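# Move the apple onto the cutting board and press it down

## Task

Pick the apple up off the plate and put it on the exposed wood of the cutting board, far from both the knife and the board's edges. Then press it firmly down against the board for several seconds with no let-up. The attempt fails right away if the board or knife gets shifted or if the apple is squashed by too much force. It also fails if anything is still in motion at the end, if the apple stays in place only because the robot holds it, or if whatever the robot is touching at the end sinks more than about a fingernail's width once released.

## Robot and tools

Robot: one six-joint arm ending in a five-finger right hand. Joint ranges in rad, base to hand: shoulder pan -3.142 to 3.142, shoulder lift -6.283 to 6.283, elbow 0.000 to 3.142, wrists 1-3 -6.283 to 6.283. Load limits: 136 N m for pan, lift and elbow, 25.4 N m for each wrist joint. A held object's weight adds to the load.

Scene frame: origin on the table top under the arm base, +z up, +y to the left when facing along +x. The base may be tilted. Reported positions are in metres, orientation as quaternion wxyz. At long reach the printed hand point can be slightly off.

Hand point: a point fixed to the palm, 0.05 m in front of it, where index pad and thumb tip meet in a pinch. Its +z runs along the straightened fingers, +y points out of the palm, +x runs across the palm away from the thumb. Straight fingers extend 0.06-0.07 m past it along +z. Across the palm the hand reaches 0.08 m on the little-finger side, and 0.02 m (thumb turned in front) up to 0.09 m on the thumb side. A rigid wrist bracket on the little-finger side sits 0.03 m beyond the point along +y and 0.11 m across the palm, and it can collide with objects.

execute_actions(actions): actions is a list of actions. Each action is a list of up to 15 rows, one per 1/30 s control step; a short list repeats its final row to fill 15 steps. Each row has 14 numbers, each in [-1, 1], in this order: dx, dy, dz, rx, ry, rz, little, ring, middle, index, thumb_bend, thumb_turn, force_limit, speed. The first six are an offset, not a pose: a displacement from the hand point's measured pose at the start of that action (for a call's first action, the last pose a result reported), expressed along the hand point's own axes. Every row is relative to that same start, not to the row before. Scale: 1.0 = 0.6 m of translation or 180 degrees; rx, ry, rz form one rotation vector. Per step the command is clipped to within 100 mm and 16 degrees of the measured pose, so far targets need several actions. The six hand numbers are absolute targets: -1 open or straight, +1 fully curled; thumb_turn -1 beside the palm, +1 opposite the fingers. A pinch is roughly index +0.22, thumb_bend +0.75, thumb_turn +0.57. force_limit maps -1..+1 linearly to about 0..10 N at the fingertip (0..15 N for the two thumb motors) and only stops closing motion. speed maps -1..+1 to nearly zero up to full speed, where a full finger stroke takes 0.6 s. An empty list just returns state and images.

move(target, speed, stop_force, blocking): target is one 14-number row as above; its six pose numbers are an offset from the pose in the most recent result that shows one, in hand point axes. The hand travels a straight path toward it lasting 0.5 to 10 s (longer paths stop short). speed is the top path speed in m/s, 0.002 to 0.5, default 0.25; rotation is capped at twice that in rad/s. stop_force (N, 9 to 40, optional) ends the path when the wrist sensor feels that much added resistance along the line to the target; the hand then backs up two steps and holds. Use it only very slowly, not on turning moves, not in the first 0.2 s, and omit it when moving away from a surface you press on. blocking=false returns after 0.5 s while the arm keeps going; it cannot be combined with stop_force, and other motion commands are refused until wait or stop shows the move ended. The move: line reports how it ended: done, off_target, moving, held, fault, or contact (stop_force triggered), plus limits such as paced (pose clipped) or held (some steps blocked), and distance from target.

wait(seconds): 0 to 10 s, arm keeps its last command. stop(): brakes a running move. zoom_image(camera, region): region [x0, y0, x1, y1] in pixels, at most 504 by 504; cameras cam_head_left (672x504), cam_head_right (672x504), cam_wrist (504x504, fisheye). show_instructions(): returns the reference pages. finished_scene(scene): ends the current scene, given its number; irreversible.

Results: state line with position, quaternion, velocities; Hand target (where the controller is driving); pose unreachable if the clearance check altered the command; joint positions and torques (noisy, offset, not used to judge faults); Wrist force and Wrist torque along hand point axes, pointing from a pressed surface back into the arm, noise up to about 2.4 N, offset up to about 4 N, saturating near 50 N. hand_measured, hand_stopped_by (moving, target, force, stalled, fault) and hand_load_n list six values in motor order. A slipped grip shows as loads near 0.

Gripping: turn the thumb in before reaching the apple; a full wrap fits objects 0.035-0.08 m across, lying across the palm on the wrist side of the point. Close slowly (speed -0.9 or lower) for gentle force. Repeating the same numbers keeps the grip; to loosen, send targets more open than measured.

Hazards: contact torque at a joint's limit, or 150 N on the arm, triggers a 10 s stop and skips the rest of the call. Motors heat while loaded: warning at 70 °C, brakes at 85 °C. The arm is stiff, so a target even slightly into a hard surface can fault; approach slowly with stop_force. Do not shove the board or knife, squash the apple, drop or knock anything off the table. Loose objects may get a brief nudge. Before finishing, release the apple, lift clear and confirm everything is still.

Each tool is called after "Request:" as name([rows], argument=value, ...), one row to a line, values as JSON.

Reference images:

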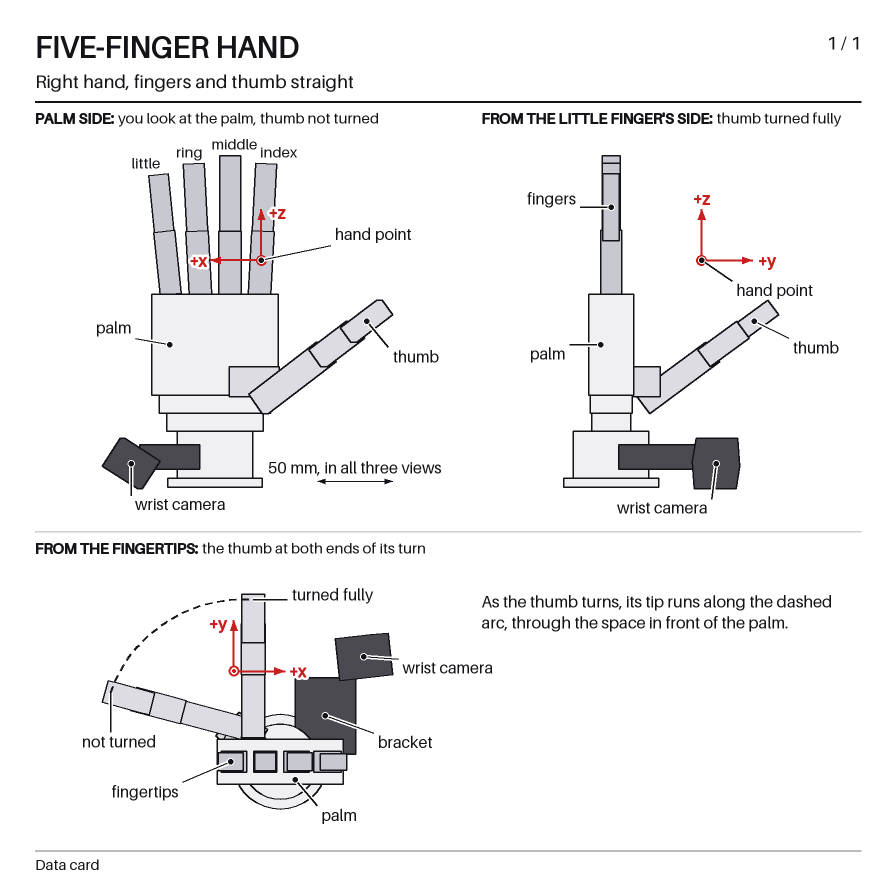

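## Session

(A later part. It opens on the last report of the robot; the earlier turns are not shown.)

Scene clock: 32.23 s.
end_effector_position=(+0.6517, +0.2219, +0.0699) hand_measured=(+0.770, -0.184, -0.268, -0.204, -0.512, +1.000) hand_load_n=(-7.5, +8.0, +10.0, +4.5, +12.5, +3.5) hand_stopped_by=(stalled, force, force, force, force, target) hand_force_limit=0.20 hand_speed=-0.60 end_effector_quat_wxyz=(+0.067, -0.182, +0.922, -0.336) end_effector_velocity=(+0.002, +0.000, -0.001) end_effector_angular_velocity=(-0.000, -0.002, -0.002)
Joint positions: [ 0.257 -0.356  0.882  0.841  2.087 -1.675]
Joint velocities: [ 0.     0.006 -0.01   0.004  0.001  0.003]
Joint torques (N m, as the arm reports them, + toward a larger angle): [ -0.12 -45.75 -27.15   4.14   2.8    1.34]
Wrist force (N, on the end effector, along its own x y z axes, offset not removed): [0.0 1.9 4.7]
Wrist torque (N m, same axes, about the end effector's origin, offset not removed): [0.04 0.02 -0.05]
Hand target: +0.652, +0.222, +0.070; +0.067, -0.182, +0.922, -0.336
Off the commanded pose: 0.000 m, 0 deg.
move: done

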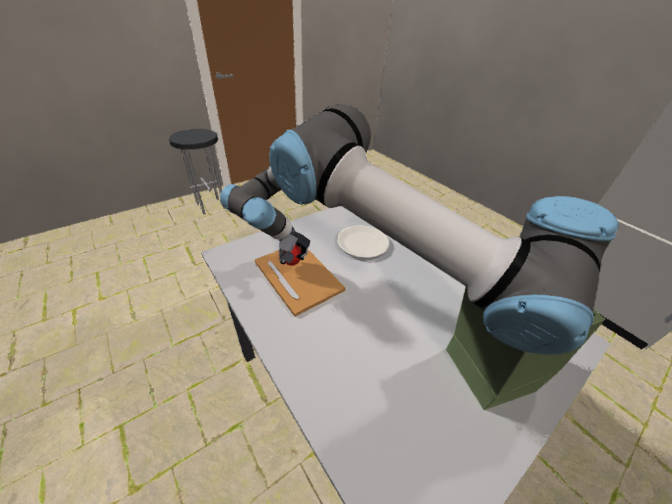

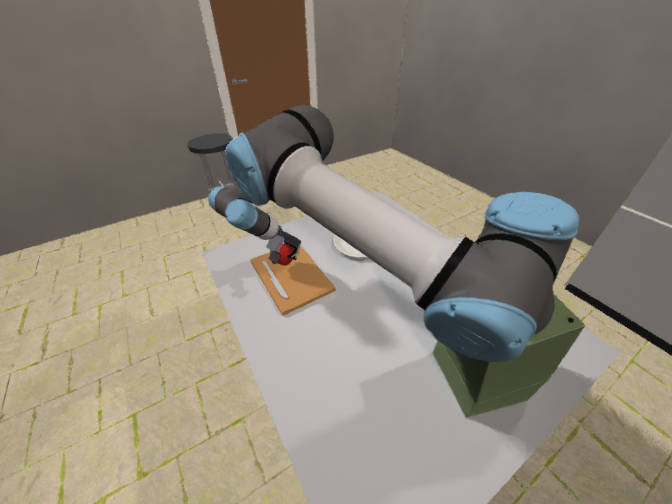

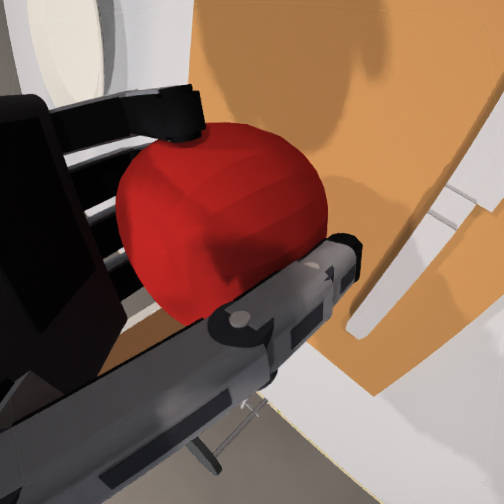

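Request:
move(target=[0.034,0.0167,0.0122,0,0,0,0.3,1,1,1,1,1,0.2,-0.6], speed=0.05, stop_force=9)

Request:
move(target=[0,0.0322,0.0383,0,0,0,0.3,1,1,1,1,1,0.2,-0.6], speed=0.005, stop_force=10)

Scene clock: 35.50 s.
end_effector_position=(+0.6320, +0.2169, +0.0580) hand_measured=(+0.770, -0.184, -0.268, -0.204, -0.512, +1.000) hand_load_n=(-7.5, +8.0, +10.0, +4.5, +12.5, +3.5) hand_stopped_by=(stalled, force, force, force, force, target) hand_force_limit=0.20 hand_speed=-0.60 end_effector_quat_wxyz=(+0.067, -0.182, +0.922, -0.336) end_effector_velocity=(-0.001, -0.000, -0.000) end_effector_angular_velocity=(-0.001, -0.003, +0.001)
Joint positions: [ 0.262 -0.378  0.974  0.774  2.088 -1.67 ]
Joint velocities: [ 0.001 -0.003  0.009 -0.008  0.002 -0.   ]
Joint torques (N m, as the arm reports them, + toward a larger angle): [  0.01 -55.4    0.15   1.1    1.63   1.34]
Wrist force (N, on the end effector, along its own x y z axes, offset not removed): [-0.4 1.2 2.9]
Wrist torque (N m, same axes, about the end effector's origin, offset not removed): [0.07 0.09 -0.13]
Hand target: +0.632, +0.217, +0.058; +0.067, -0.182, +0.922, -0.336
Off the commanded pose: 0.000 m, 0 deg.
move: done

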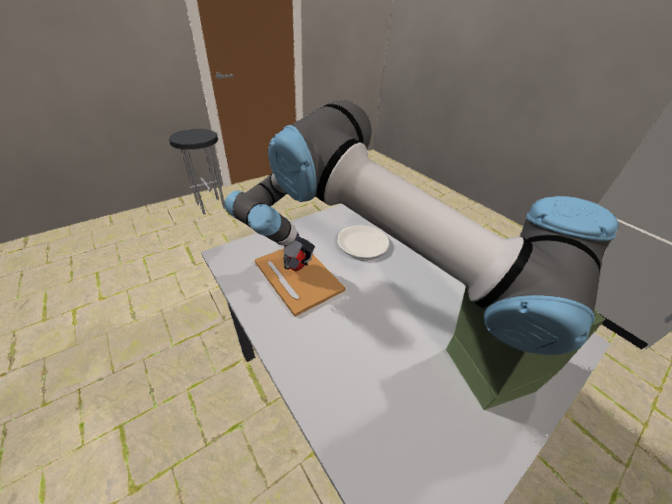

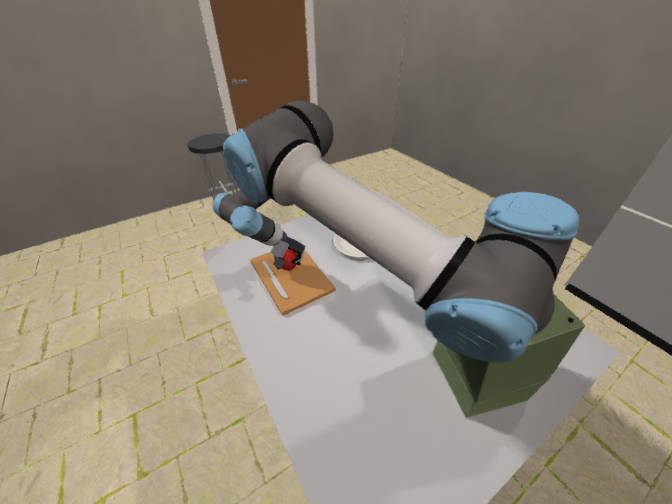

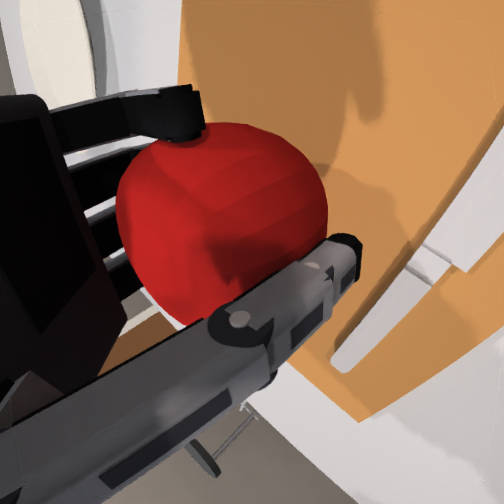

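Scene clock: 38.20 s.
end_effector_position=(+0.6322, +0.2169, +0.0465) hand_measured=(+0.770, -0.184, -0.268, -0.204, -0.512, +1.000) hand_load_n=(-8.0, +7.5, +9.0, +4.0, +13.0, +3.5) hand_stopped_by=(stalled, force, force, force, force, target) hand_force_limit=0.20 hand_speed=-0.60 end_effector_quat_wxyz=(+0.067, -0.182, +0.922, -0.336) end_effector_velocity=(+0.000, -0.000, +0.002) end_effector_angular_velocity=(-0.001, -0.002, +0.001)
Joint positions: [ 0.265 -0.354  0.957  0.769  2.089 -1.666]
Joint velocities: [-0.    -0.004  0.003 -0.001  0.001 -0.001]
Joint torques (N m, as the arm reports them, + toward a larger angle): [ -7.68 -50.65   0.94   0.29  -1.08  -0.13]
Wrist force (N, on the end effector, along its own x y z axes, offset not removed): [2.4 -9.9 -8.8]
Wrist torque (N m, same axes, about the end effector's origin, offset not removed): [0.43 0.64 -0.40]
Hand target: +0.632, +0.217, +0.047; +0.067, -0.182, +0.922, -0.336
Off the commanded pose: 0.019 m, 0 deg.
move: contact

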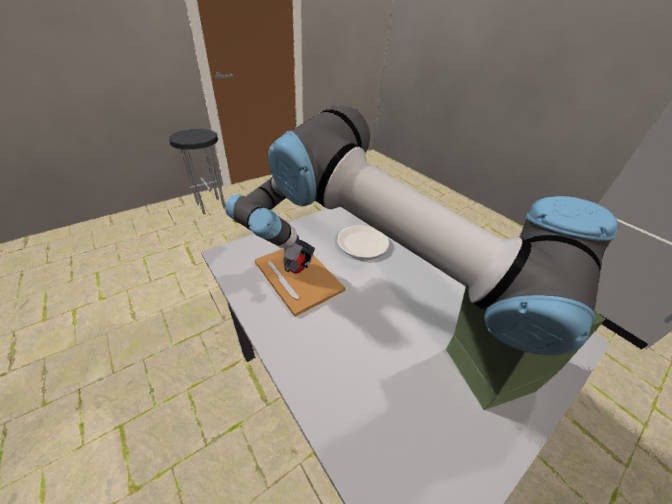

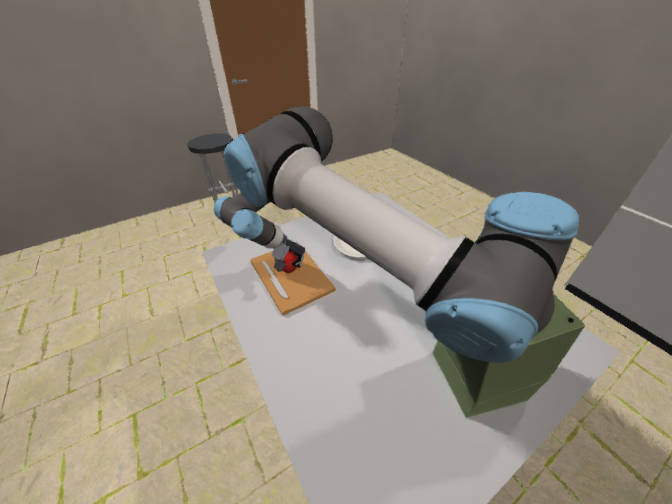

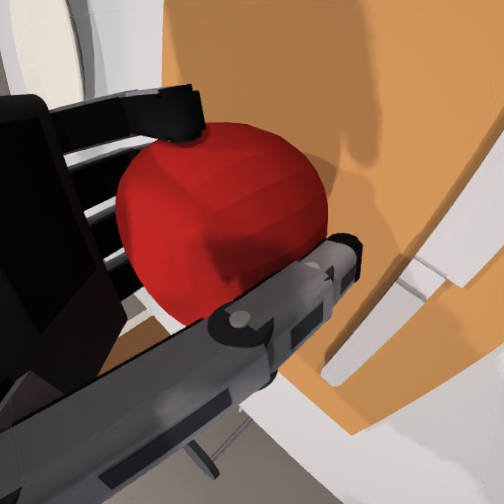

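Request:
wait(seconds=1)

Request:
zoom_image(camera="cam_head_right", region=[250, 220, 340, 290])

Scene clock: 40.13 s.
end_effector_position=(+0.6320, +0.2169, +0.0467) hand_measured=(+0.770, -0.184, -0.268, -0.204, -0.512, +1.000) hand_load_n=(-7.5, +7.5, +9.0, +4.5, +13.0, +3.5) hand_stopped_by=(stalled, force, force, force, force, target) hand_force_limit=0.20 hand_speed=-0.60 end_effector_quat_wxyz=(+0.067, -0.182, +0.922, -0.336) end_effector_velocity=(+0.001, -0.000, +0.000) end_effector_angular_velocity=(-0.000, -0.002, -0.000)
Joint positions: [ 0.265 -0.355  0.957  0.77   2.089 -1.666]
Joint velocities: [-0.    -0.    -0.001 -0.001  0.001  0.   ]
Joint torques (N m, as the arm reports them, + toward a larger angle): [-15.87 -51.88   0.5    3.    -0.63  -1.23]
Wrist force (N, on the end effector, along its own x y z axes, offset not removed): [-1.5 -4.5 -4.9]
Wrist torque (N m, same axes, about the end effector's origin, offset not removed): [0.47 0.60 -0.34]
Hand target: +0.632, +0.217, +0.047; +0.067, -0.182, +0.922, -0.336
Off the commanded pose: 0.019 m, 0 deg.
wait: 1.00 s; at rest from the start

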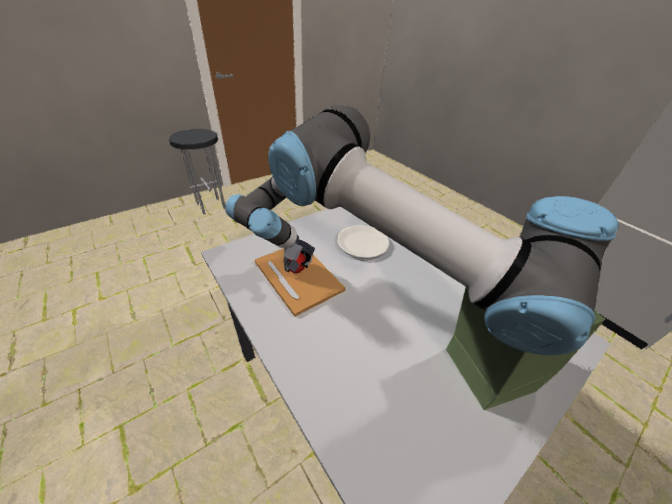

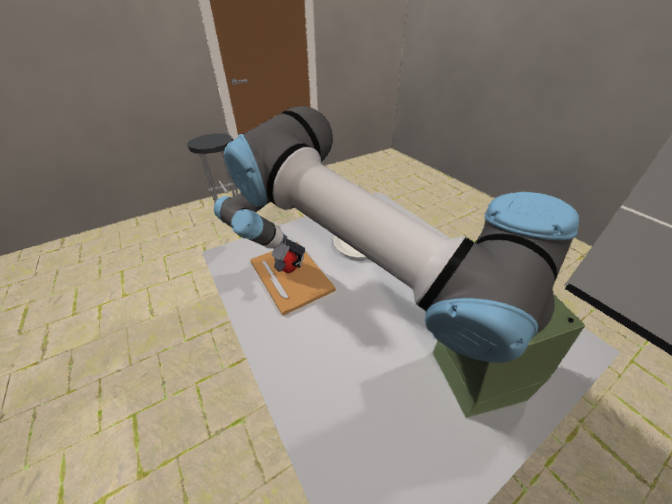

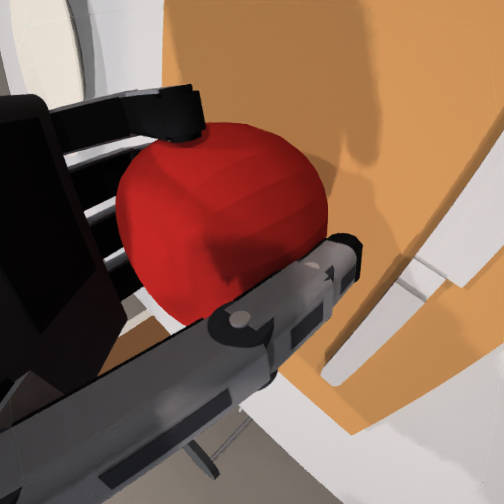

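Region (250, 220, 340, 290) of cam_head_right's 672x504 image, scaled by 5.600, with more detail than that image has.

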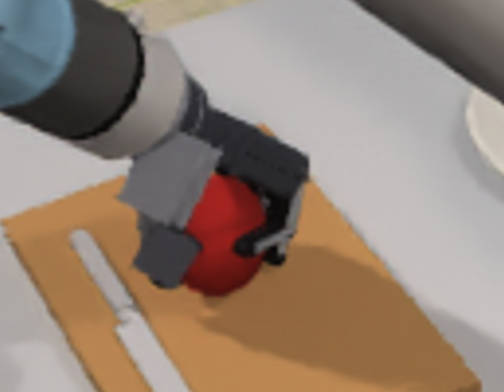

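Request:
move(target=[0,-0.0043,-0.0051,0.075,0,0,0.3,1,1,1,1,1,0.2,-0.6], speed=0.08)

Scene clock: 42.87 s.
end_effector_position=(+0.6320, +0.2168, +0.0507) hand_measured=(+0.770, -0.184, -0.268, -0.204, -0.512, +1.000) hand_load_n=(-7.5, +8.0, +10.0, +4.5, +13.0, +3.5) hand_stopped_by=(stalled, force, force, force, force, target) hand_force_limit=0.20 hand_speed=-0.60 end_effector_quat_wxyz=(+0.088, -0.173, +0.876, -0.442) end_effector_velocity=(-0.001, -0.000, -0.001) end_effector_angular_velocity=(-0.012, -0.002, -0.002)
Joint positions: [ 0.352 -0.281  0.868  0.836  2.338 -1.567]
Joint velocities: [ 0.005  0.009 -0.008  0.009  0.013  0.01 ]
Joint torques (N m, as the arm reports them, + toward a larger angle): [  0.59 -45.01 -29.06   4.28   2.79   1.54]
Wrist force (N, on the end effector, along its own x y z axes, offset not removed): [-0.7 1.3 4.1]
Wrist torque (N m, same axes, about the end effector's origin, offset not removed): [-0.06 0.05 -0.15]
Hand target: +0.632, +0.217, +0.051; +0.088, -0.173, +0.876, -0.442
Off the commanded pose: 0.000 m, 0 deg.
move: done

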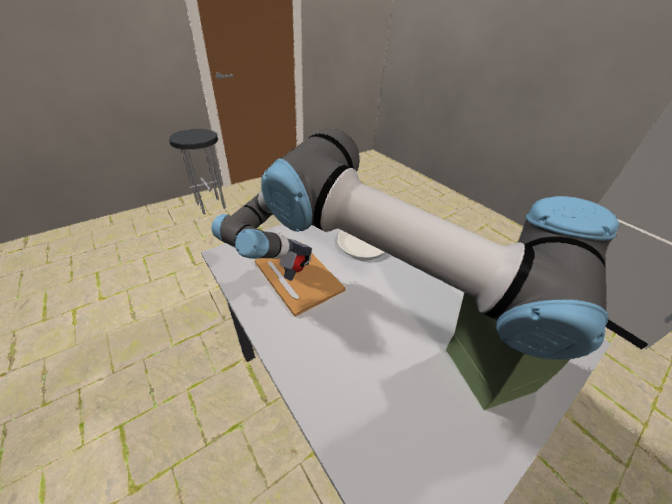

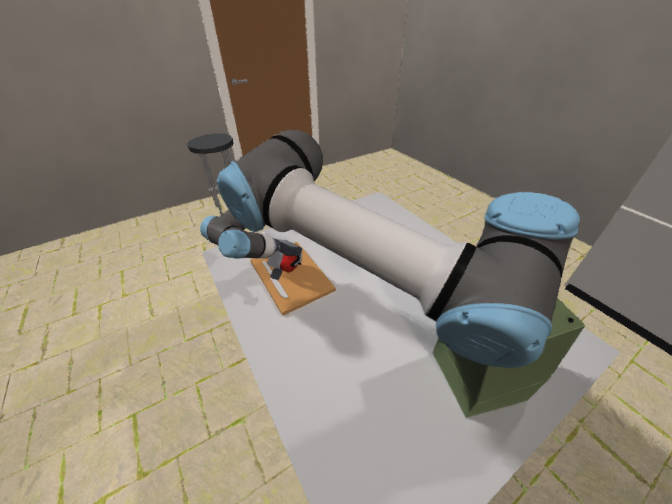

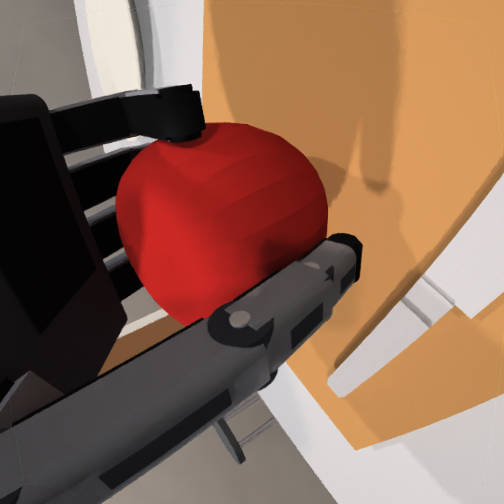

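Request:
move(target=[0,0.0268,0.0198,0,0,0,0.3,1,1,1,1,1,0.2,-0.6], speed=0.004, stop_force=12)

Request:
wait(seconds=1)

Scene clock: 44.43 s.
end_effector_position=(+0.6322, +0.2169, +0.0474) hand_measured=(+0.770, -0.184, -0.268, -0.204, -0.512, +1.000) hand_load_n=(-8.5, +7.5, +9.5, +4.0, +12.5, +3.0) hand_stopped_by=(stalled, force, force, force, force, target) hand_force_limit=0.20 hand_speed=-0.60 end_effector_quat_wxyz=(+0.088, -0.173, +0.876, -0.442) end_effector_velocity=(+0.000, -0.000, +0.002) end_effector_angular_velocity=(-0.001, -0.002, -0.000)
Joint positions: [ 0.353 -0.272  0.86   0.836  2.34  -1.565]
Joint velocities: [-0.001 -0.005  0.004 -0.     0.002 -0.   ]
Joint torques (N m, as the arm reports them, + toward a larger angle): [ -2.1  -48.98  -0.03  -1.38  -1.97   0.6 ]
Wrist force (N, on the end effector, along its own x y z axes, offset not removed): [1.3 -13.8 -7.1]
Wrist torque (N m, same axes, about the end effector's origin, offset not removed): [-0.18 0.57 -0.60]
Hand target: +0.632, +0.217, +0.048; +0.088, -0.173, +0.876, -0.442
Off the commanded pose: 0.017 m, 0 deg.
move: contact

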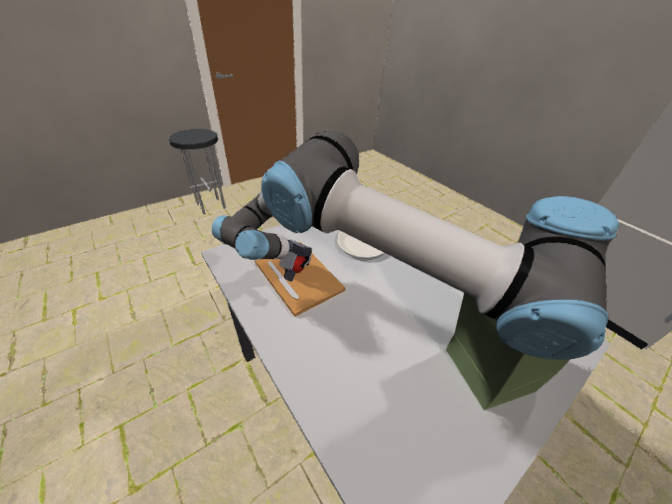

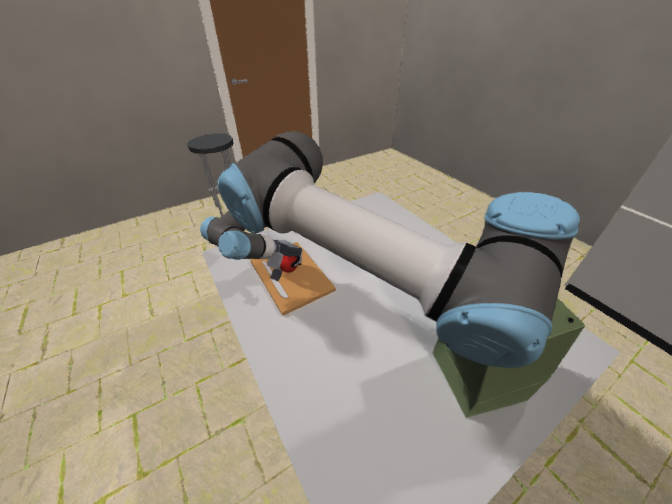

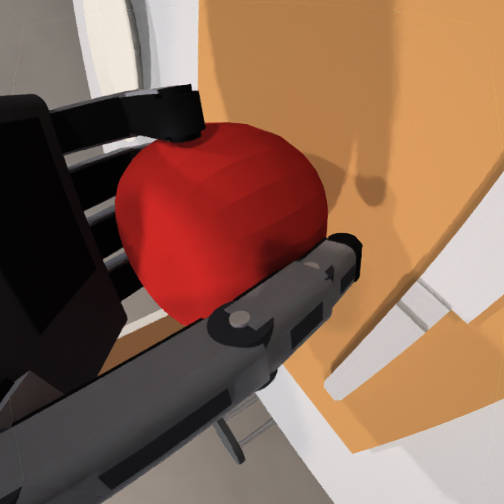

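Scene clock: 45.43 s.
end_effector_position=(+0.6321, +0.2168, +0.0476) hand_measured=(+0.770, -0.184, -0.268, -0.204, -0.512, +1.000) hand_load_n=(-8.0, +7.5, +9.5, +4.5, +12.5, +3.0) hand_stopped_by=(stalled, force, force, force, force, target) hand_force_limit=0.20 hand_speed=-0.60 end_effector_quat_wxyz=(+0.088, -0.173, +0.876, -0.442) end_effector_velocity=(-0.000, -0.001, -0.000) end_effector_angular_velocity=(-0.004, +0.000, +0.000)
Joint positions: [ 0.353 -0.273  0.861  0.836  2.34  -1.565]
Joint velocities: [-0.     0.001  0.001 -0.001  0.003 -0.001]
Joint torques (N m, as the arm reports them, + toward a larger angle): [-16.42 -51.75   1.37   2.53  -1.6   -1.13]
Wrist force (N, on the end effector, along its own x y z axes, offset not removed): [0.6 -9.2 -4.6]
Wrist torque (N m, same axes, about the end effector's origin, offset not removed): [-0.16 0.38 -0.44]
Hand target: +0.632, +0.217, +0.048; +0.088, -0.173, +0.876, -0.442
Off the commanded pose: 0.017 m, 0 deg.
wait: 1.00 s; at rest by 0.17 s

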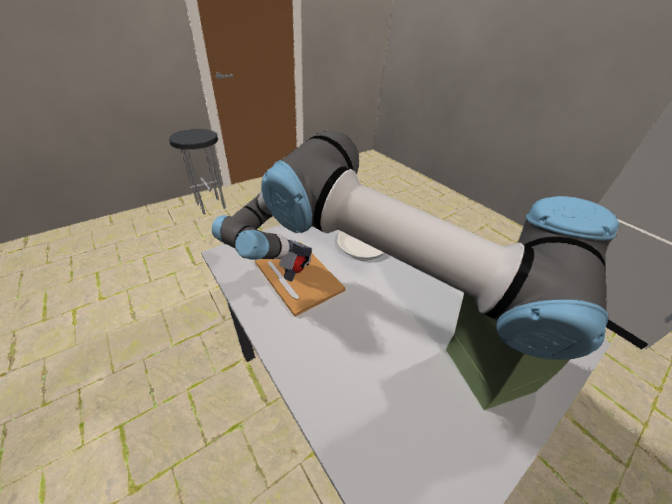

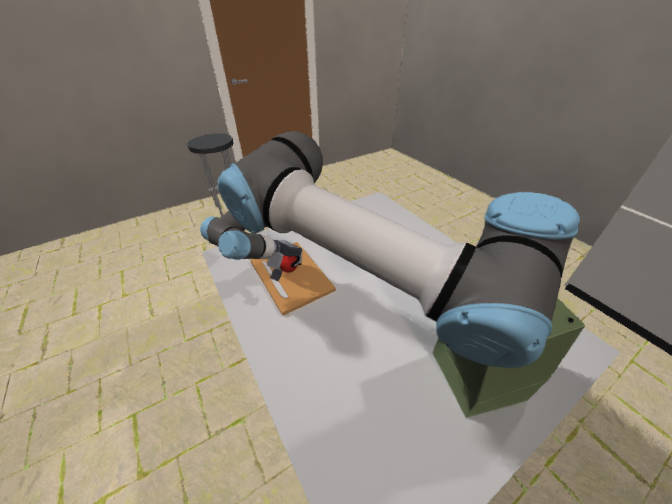

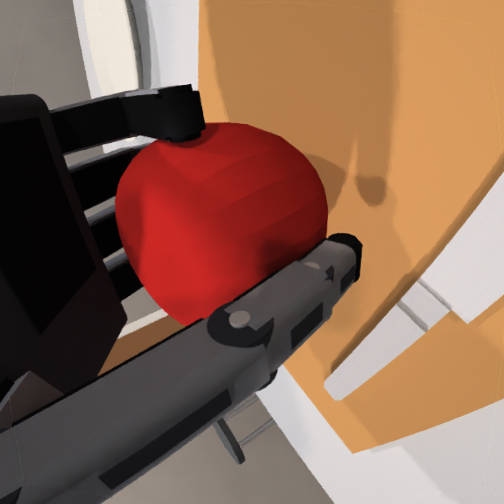

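Request:
wait(seconds=5)

Scene clock: 51.00 s.
end_effector_position=(+0.6321, +0.2168, +0.0476) hand_measured=(+0.770, -0.184, -0.268, -0.204, -0.512, +1.000) hand_load_n=(-8.0, +7.5, +9.5, +4.5, +12.5, +3.0) hand_stopped_by=(stalled, force, force, force, force, target) hand_force_limit=0.20 hand_speed=-0.60 end_effector_quat_wxyz=(+0.088, -0.173, +0.876, -0.442) end_effector_velocity=(-0.000, +0.000, -0.001) end_effector_angular_velocity=(+0.001, +0.002, +0.001)
Joint positions: [ 0.353 -0.273  0.861  0.836  2.34  -1.565]
Joint velocities: [ 0.     0.     0.001 -0.001 -0.001 -0.001]
Joint torques (N m, as the arm reports them, + toward a larger angle): [-15.07 -51.6    0.65   2.55  -0.18  -0.79]
Wrist force (N, on the end effector, along its own x y z axes, offset not removed): [0.3 -9.9 -4.2]
Wrist torque (N m, same axes, about the end effector's origin, offset not removed): [-0.31 0.30 -0.48]
Hand target: +0.632, +0.217, +0.048; +0.088, -0.173, +0.876, -0.442
Off the commanded pose: 0.017 m, 0 deg.
wait: 5.00 s; at rest from the start

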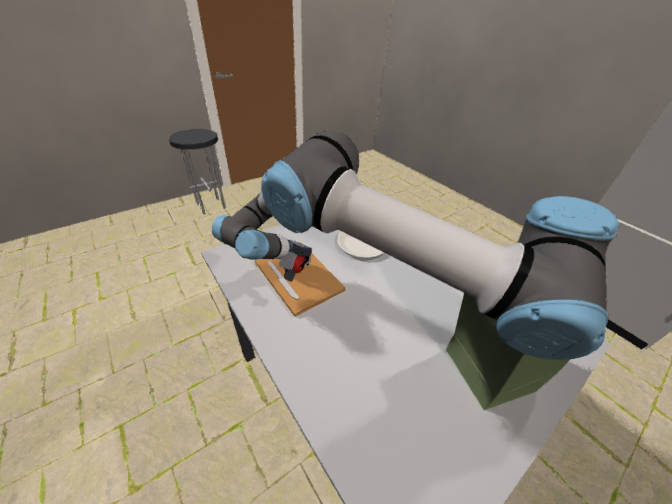

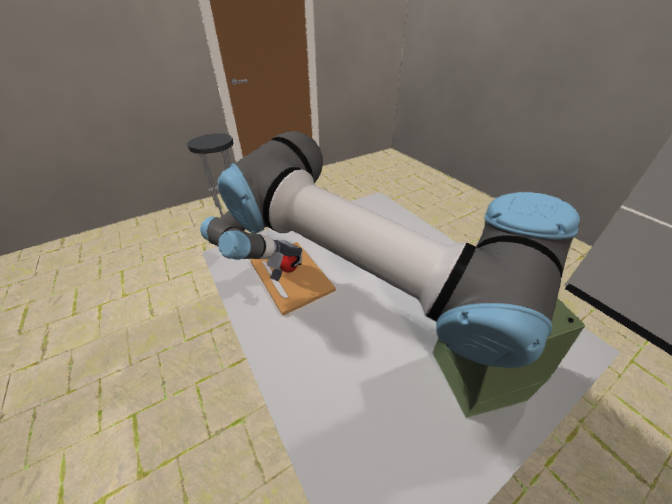

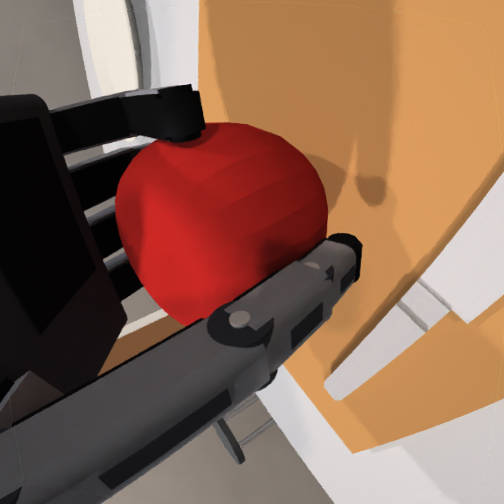

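Request:
execute_actions([
  [[0,0.00027,0.0002,0,0,0,0.3,1,1,1,1,1,0.2,-0.6]],
])

Request:
wait(seconds=5)

Scene clock: 52.30 s.
end_effector_position=(+0.6321, +0.2168, +0.0474) hand_measured=(+0.770, -0.184, -0.268, -0.204, -0.512, +1.000) hand_load_n=(-8.5, +7.5, +9.5, +4.5, +12.0, +3.0) hand_stopped_by=(stalled, force, force, force, force, target) hand_force_limit=0.20 hand_speed=-0.60 end_effector_quat_wxyz=(+0.088, -0.173, +0.876, -0.442) end_effector_velocity=(+0.000, -0.000, +0.000) end_effector_angular_velocity=(-0.001, +0.000, -0.000)
Joint positions: [ 0.353 -0.273  0.86   0.836  2.34  -1.565]
Joint velocities: [ 0.     0.    -0.001  0.002  0.001  0.001]
Joint torques (N m, as the arm reports them, + toward a larger angle): [ -6.76 -36.23 -24.97   1.84   0.33   1.25]
Wrist force (N, on the end effector, along its own x y z axes, offset not removed): [0.2 -11.7 -5.9]
Wrist torque (N m, same axes, about the end effector's origin, offset not removed): [-0.29 0.45 -0.38]
Hand target: +0.632, +0.217, +0.047; +0.088, -0.173, +0.876, -0.442
Off the commanded pose: 0.000 m, 0 deg.

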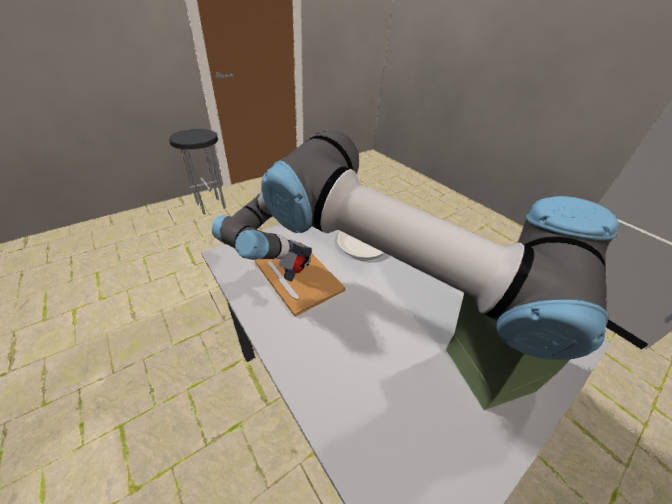

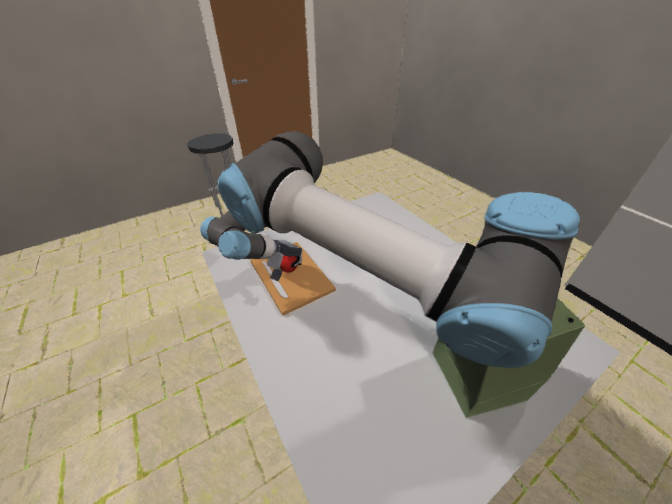

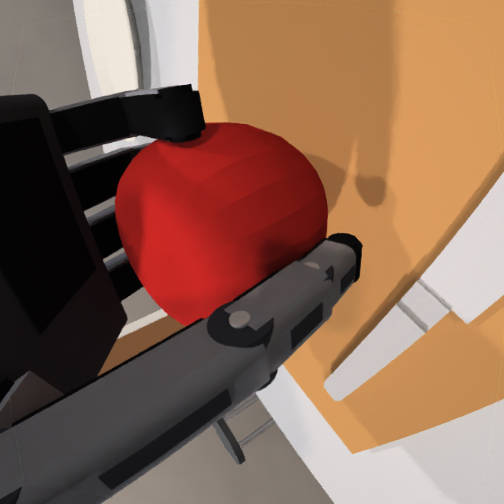

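Scene clock: 57.30 s.
end_effector_position=(+0.6321, +0.2168, +0.0474) hand_measured=(+0.770, -0.184, -0.268, -0.204, -0.512, +1.000) hand_load_n=(-8.5, +7.5, +9.5, +4.5, +12.0, +3.0) hand_stopped_by=(stalled, force, force, force, force, target) hand_force_limit=0.20 hand_speed=-0.60 end_effector_quat_wxyz=(+0.088, -0.173, +0.876, -0.442) end_effector_velocity=(+0.001, -0.000, +0.000) end_effector_angular_velocity=(-0.000, -0.000, -0.001)
Joint positions: [ 0.353 -0.273  0.86   0.836  2.34  -1.565]
Joint velocities: [-0.001 -0.    -0.001  0.001  0.    -0.   ]
Joint torques (N m, as the arm reports them, + toward a larger angle): [  3.04 -36.37 -23.87  -1.03   0.02   1.44]
Wrist force (N, on the end effector, along its own x y z axes, offset not removed): [-0.6 -12.8 -7.6]
Wrist torque (N m, same axes, about the end effector's origin, offset not removed): [-0.21 0.59 -0.69]
Hand target: +0.632, +0.217, +0.047; +0.088, -0.173, +0.876, -0.442
Off the commanded pose: 0.000 m, 0 deg.
wait: 5.00 s; at rest by 0.17 s

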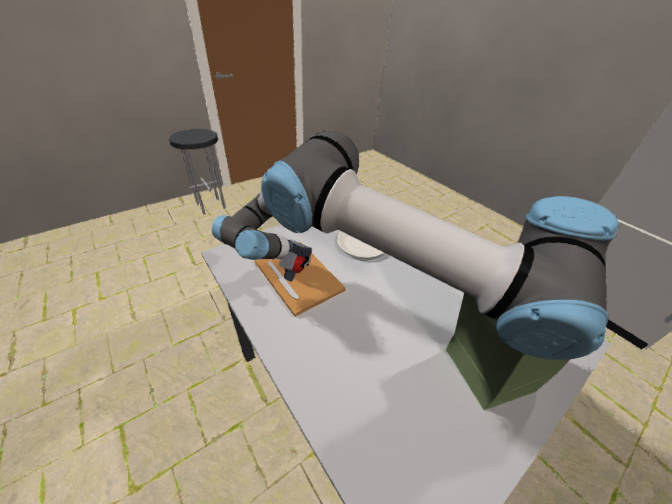

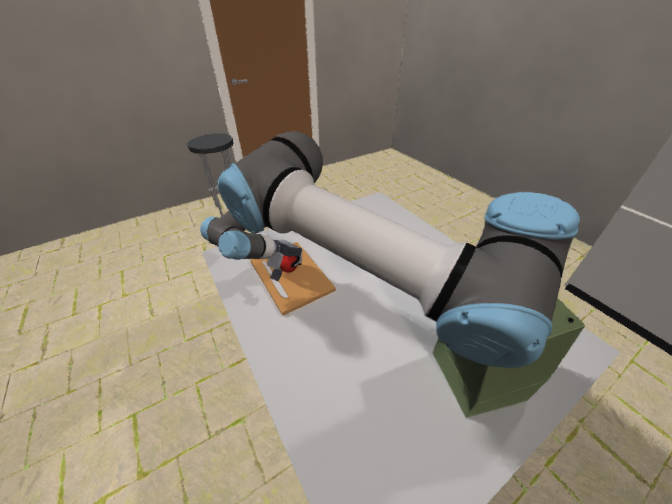

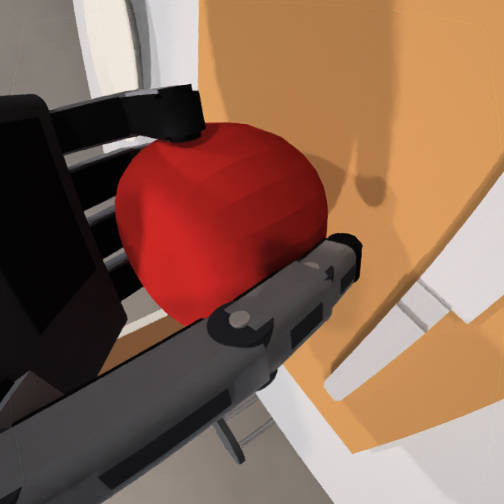

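Request:
execute_actions([
  [[0,-0.0008,-0.0006,0,0,0,1,1,1,1,1,1,0.2,-0.3]],
  [[0,0,0,0,0,0,1,-0.5,-0.55,-0.5,-0.75,1,0.2,-0.6]],
  [[0,0,0,0,0,0,1,-0.5,-0.55,-0.5,-0.75,1,0.2,-0.6]],
])

Scene clock: 59.43 s.
end_effector_position=(+0.6320, +0.2168, +0.0479) hand_measured=(+1.000, -0.500, -0.550, -0.500, -0.750, +1.000) hand_load_n=(+0.0, +0.0, +0.0, +0.0, +0.0, +0.0) hand_stopped_by=(target, target, target, target, target, target) hand_force_limit=0.20 hand_speed=-0.60 end_effector_quat_wxyz=(+0.088, -0.173, +0.876, -0.442) end_effector_velocity=(+0.001, -0.000, +0.001) end_effector_angular_velocity=(-0.001, -0.001, -0.000)
Joint positions: [ 0.353 -0.274  0.861  0.836  2.34  -1.565]
Joint velocities: [-0.    -0.    -0.001  0.001  0.001  0.   ]
Joint torques (N m, as the arm reports them, + toward a larger angle): [-12.86 -51.58  -3.85   2.85   0.34  -0.48]
Wrist force (N, on the end effector, along its own x y z axes, offset not removed): [-0.5 -1.1 2.0]
Wrist torque (N m, same axes, about the end effector's origin, offset not removed): [-0.22 0.13 -0.21]
Hand target: +0.632, +0.217, +0.048; +0.088, -0.173, +0.876, -0.442
Off the commanded pose: 0.000 m, 0 deg.

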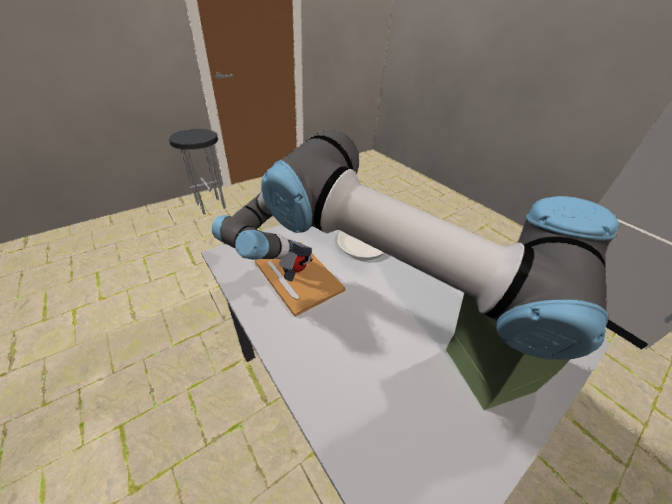

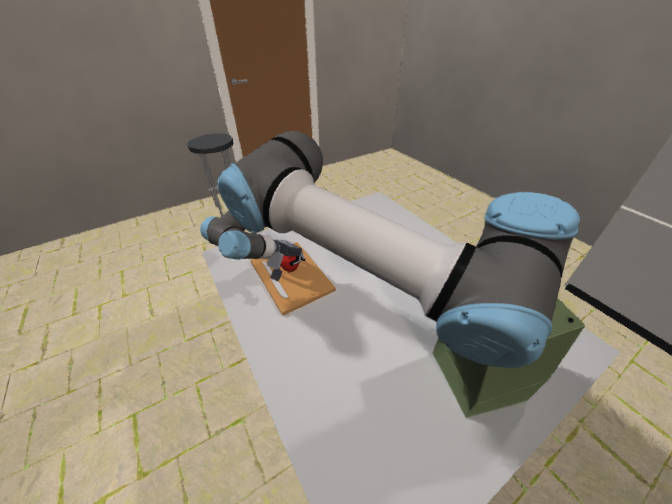

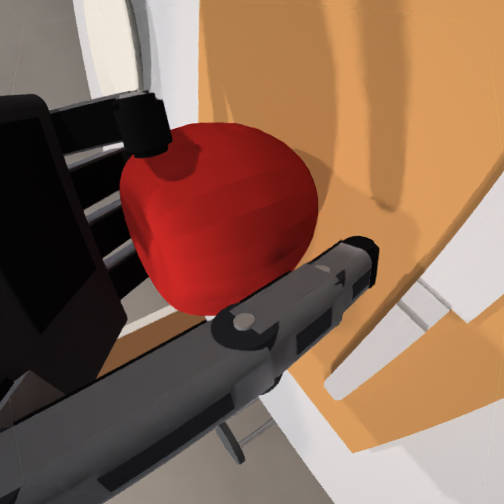

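Released. Open the fingers further and lift straight up.

Request:
execute_actions([
  [[0,0,0,0,0,0,1,-0.9,-0.9,-0.9,-0.75,1,0.2,-0.2]],
])

Request:
move(target=[0,-0.134,-0.099,0,0,0,1,-0.9,-0.9,-0.9,-0.75,1,0.2,-0.2], speed=0.1)

Request:
zoom_image(camera="cam_head_left", region=[200, 160, 400, 330])

Scene clock: 60.30 s.
end_effector_position=(+0.6320, +0.2168, +0.0479) hand_measured=(+1.000, -0.900, -0.900, -0.900, -0.750, +1.000) hand_load_n=(+0.0, +0.0, +0.0, +0.0, +0.0, +0.0) hand_stopped_by=(target, moving, target, moving, target, target) hand_force_limit=0.20 hand_speed=-0.20 end_effector_quat_wxyz=(+0.088, -0.173, +0.876, -0.442) end_effector_velocity=(+0.001, -0.000, +0.001) end_effector_angular_velocity=(-0.000, -0.002, -0.000)
Joint positions: [ 0.353 -0.274  0.861  0.836  2.34  -1.565]
Joint velocities: [-0.     0.    -0.002  0.     0.001  0.   ]
Joint torques (N m, as the arm reports them, + toward a larger angle): [-12.57 -52.17  -5.28   2.93   0.28  -0.58]
Wrist force (N, on the end effector, along its own x y z axes, offset not removed): [-2.8 0.1 0.8]
Wrist torque (N m, same axes, about the end effector's origin, offset not removed): [0.00 0.46 -0.27]
Hand target: +0.632, +0.217, +0.048; +0.088, -0.173, +0.876, -0.442
Off the commanded pose: 0.000 m, 0 deg.

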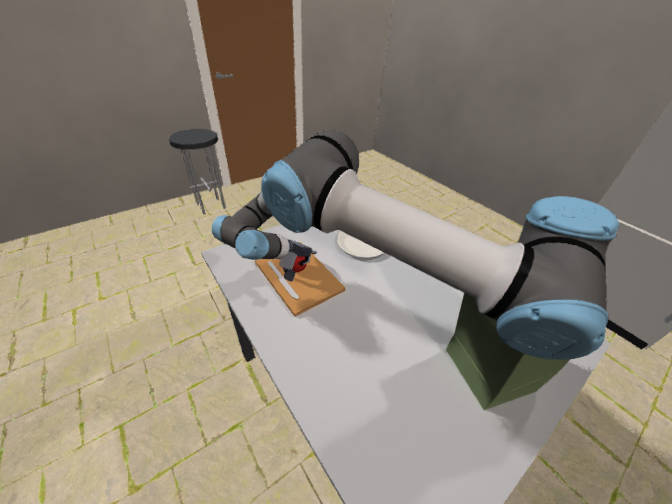

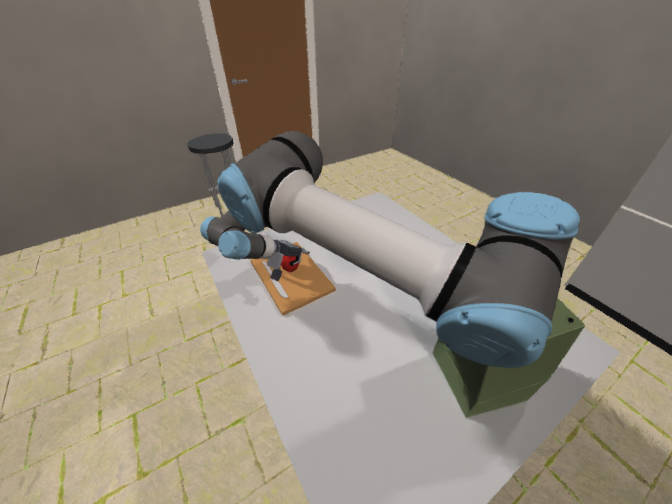

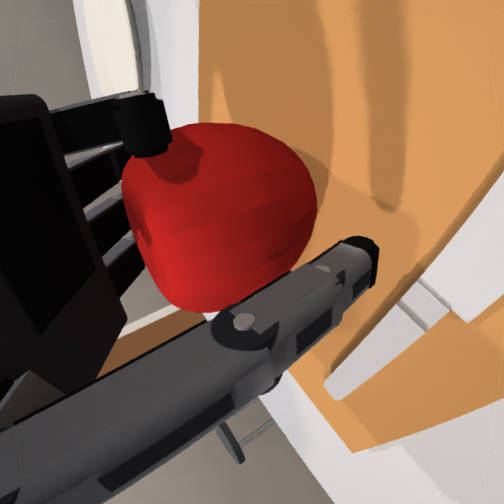

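Scene clock: 61.83 s.
end_effector_position=(+0.6319, +0.2169, +0.1476) hand_measured=(+1.000, -0.900, -0.900, -0.900, -0.750, +1.000) hand_load_n=(+0.0, +0.0, +0.0, +0.0, +0.0, +0.0) hand_stopped_by=(target, target, target, target, target, target) hand_force_limit=0.20 hand_speed=-0.20 end_effector_quat_wxyz=(+0.088, -0.173, +0.876, -0.442) end_effector_velocity=(-0.000, +0.000, +0.002) end_effector_angular_velocity=(+0.001, +0.000, -0.001)
Joint positions: [ 0.327 -0.475  1.002  0.872  2.336 -1.601]
Joint velocities: [-0.001 -0.004  0.003  0.001 -0.002  0.   ]
Joint torques (N m, as the arm reports them, + toward a larger angle): [-17.47 -58.12  -2.11   4.17  -0.07  -1.2 ]
Wrist force (N, on the end effector, along its own x y z axes, offset not removed): [-1.9 -1.5 1.9]
Wrist torque (N m, same axes, about the end effector's origin, offset not removed): [-0.18 0.34 -0.25]
Hand target: +0.632, +0.217, +0.148; +0.088, -0.173, +0.876, -0.442
Off the commanded pose: 0.000 m, 0 deg.
move: done

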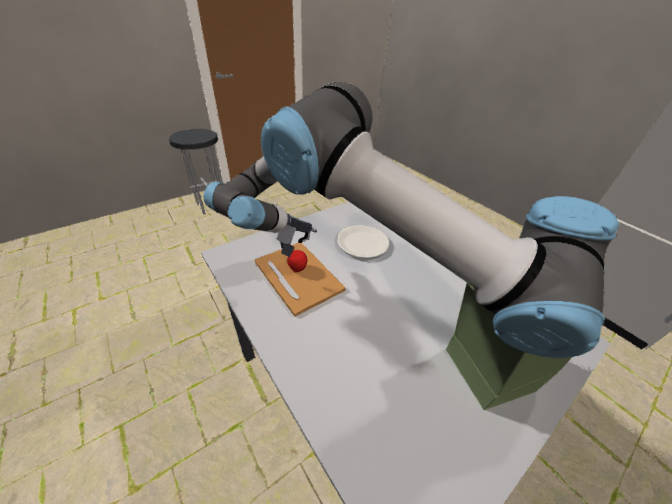

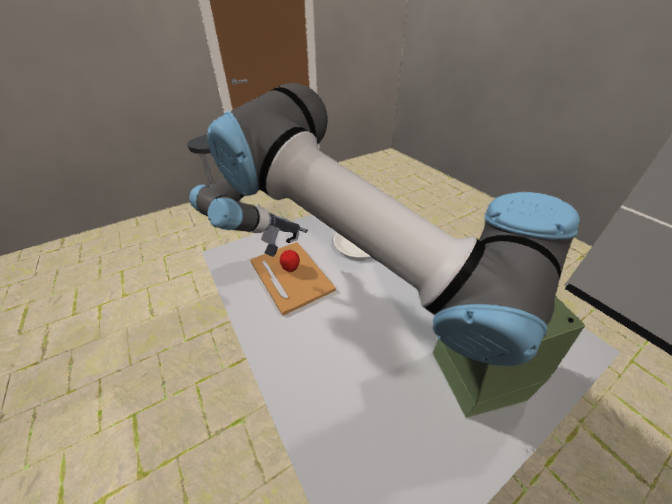

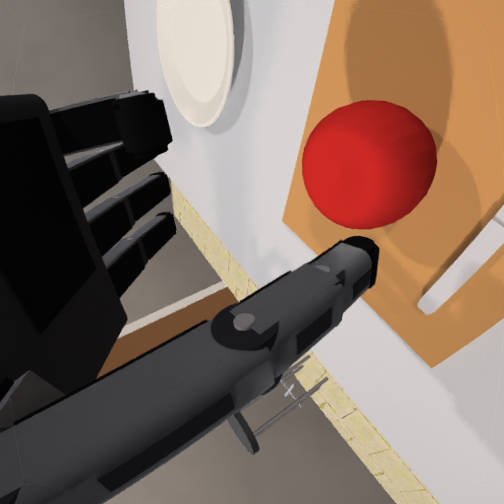

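Region (200, 160, 400, 330) of cam_head_left's 672x504 image, scaled by 2.520, with more detail than that image has; it fills the top 428 rows of this view, and the rest is white.

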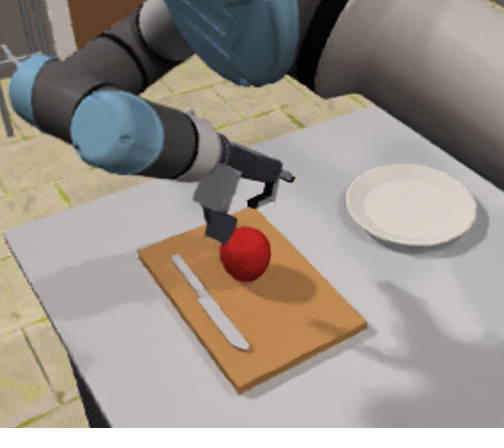

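Request:
finished_scene(scene=1)

The scene is finished: the task was done.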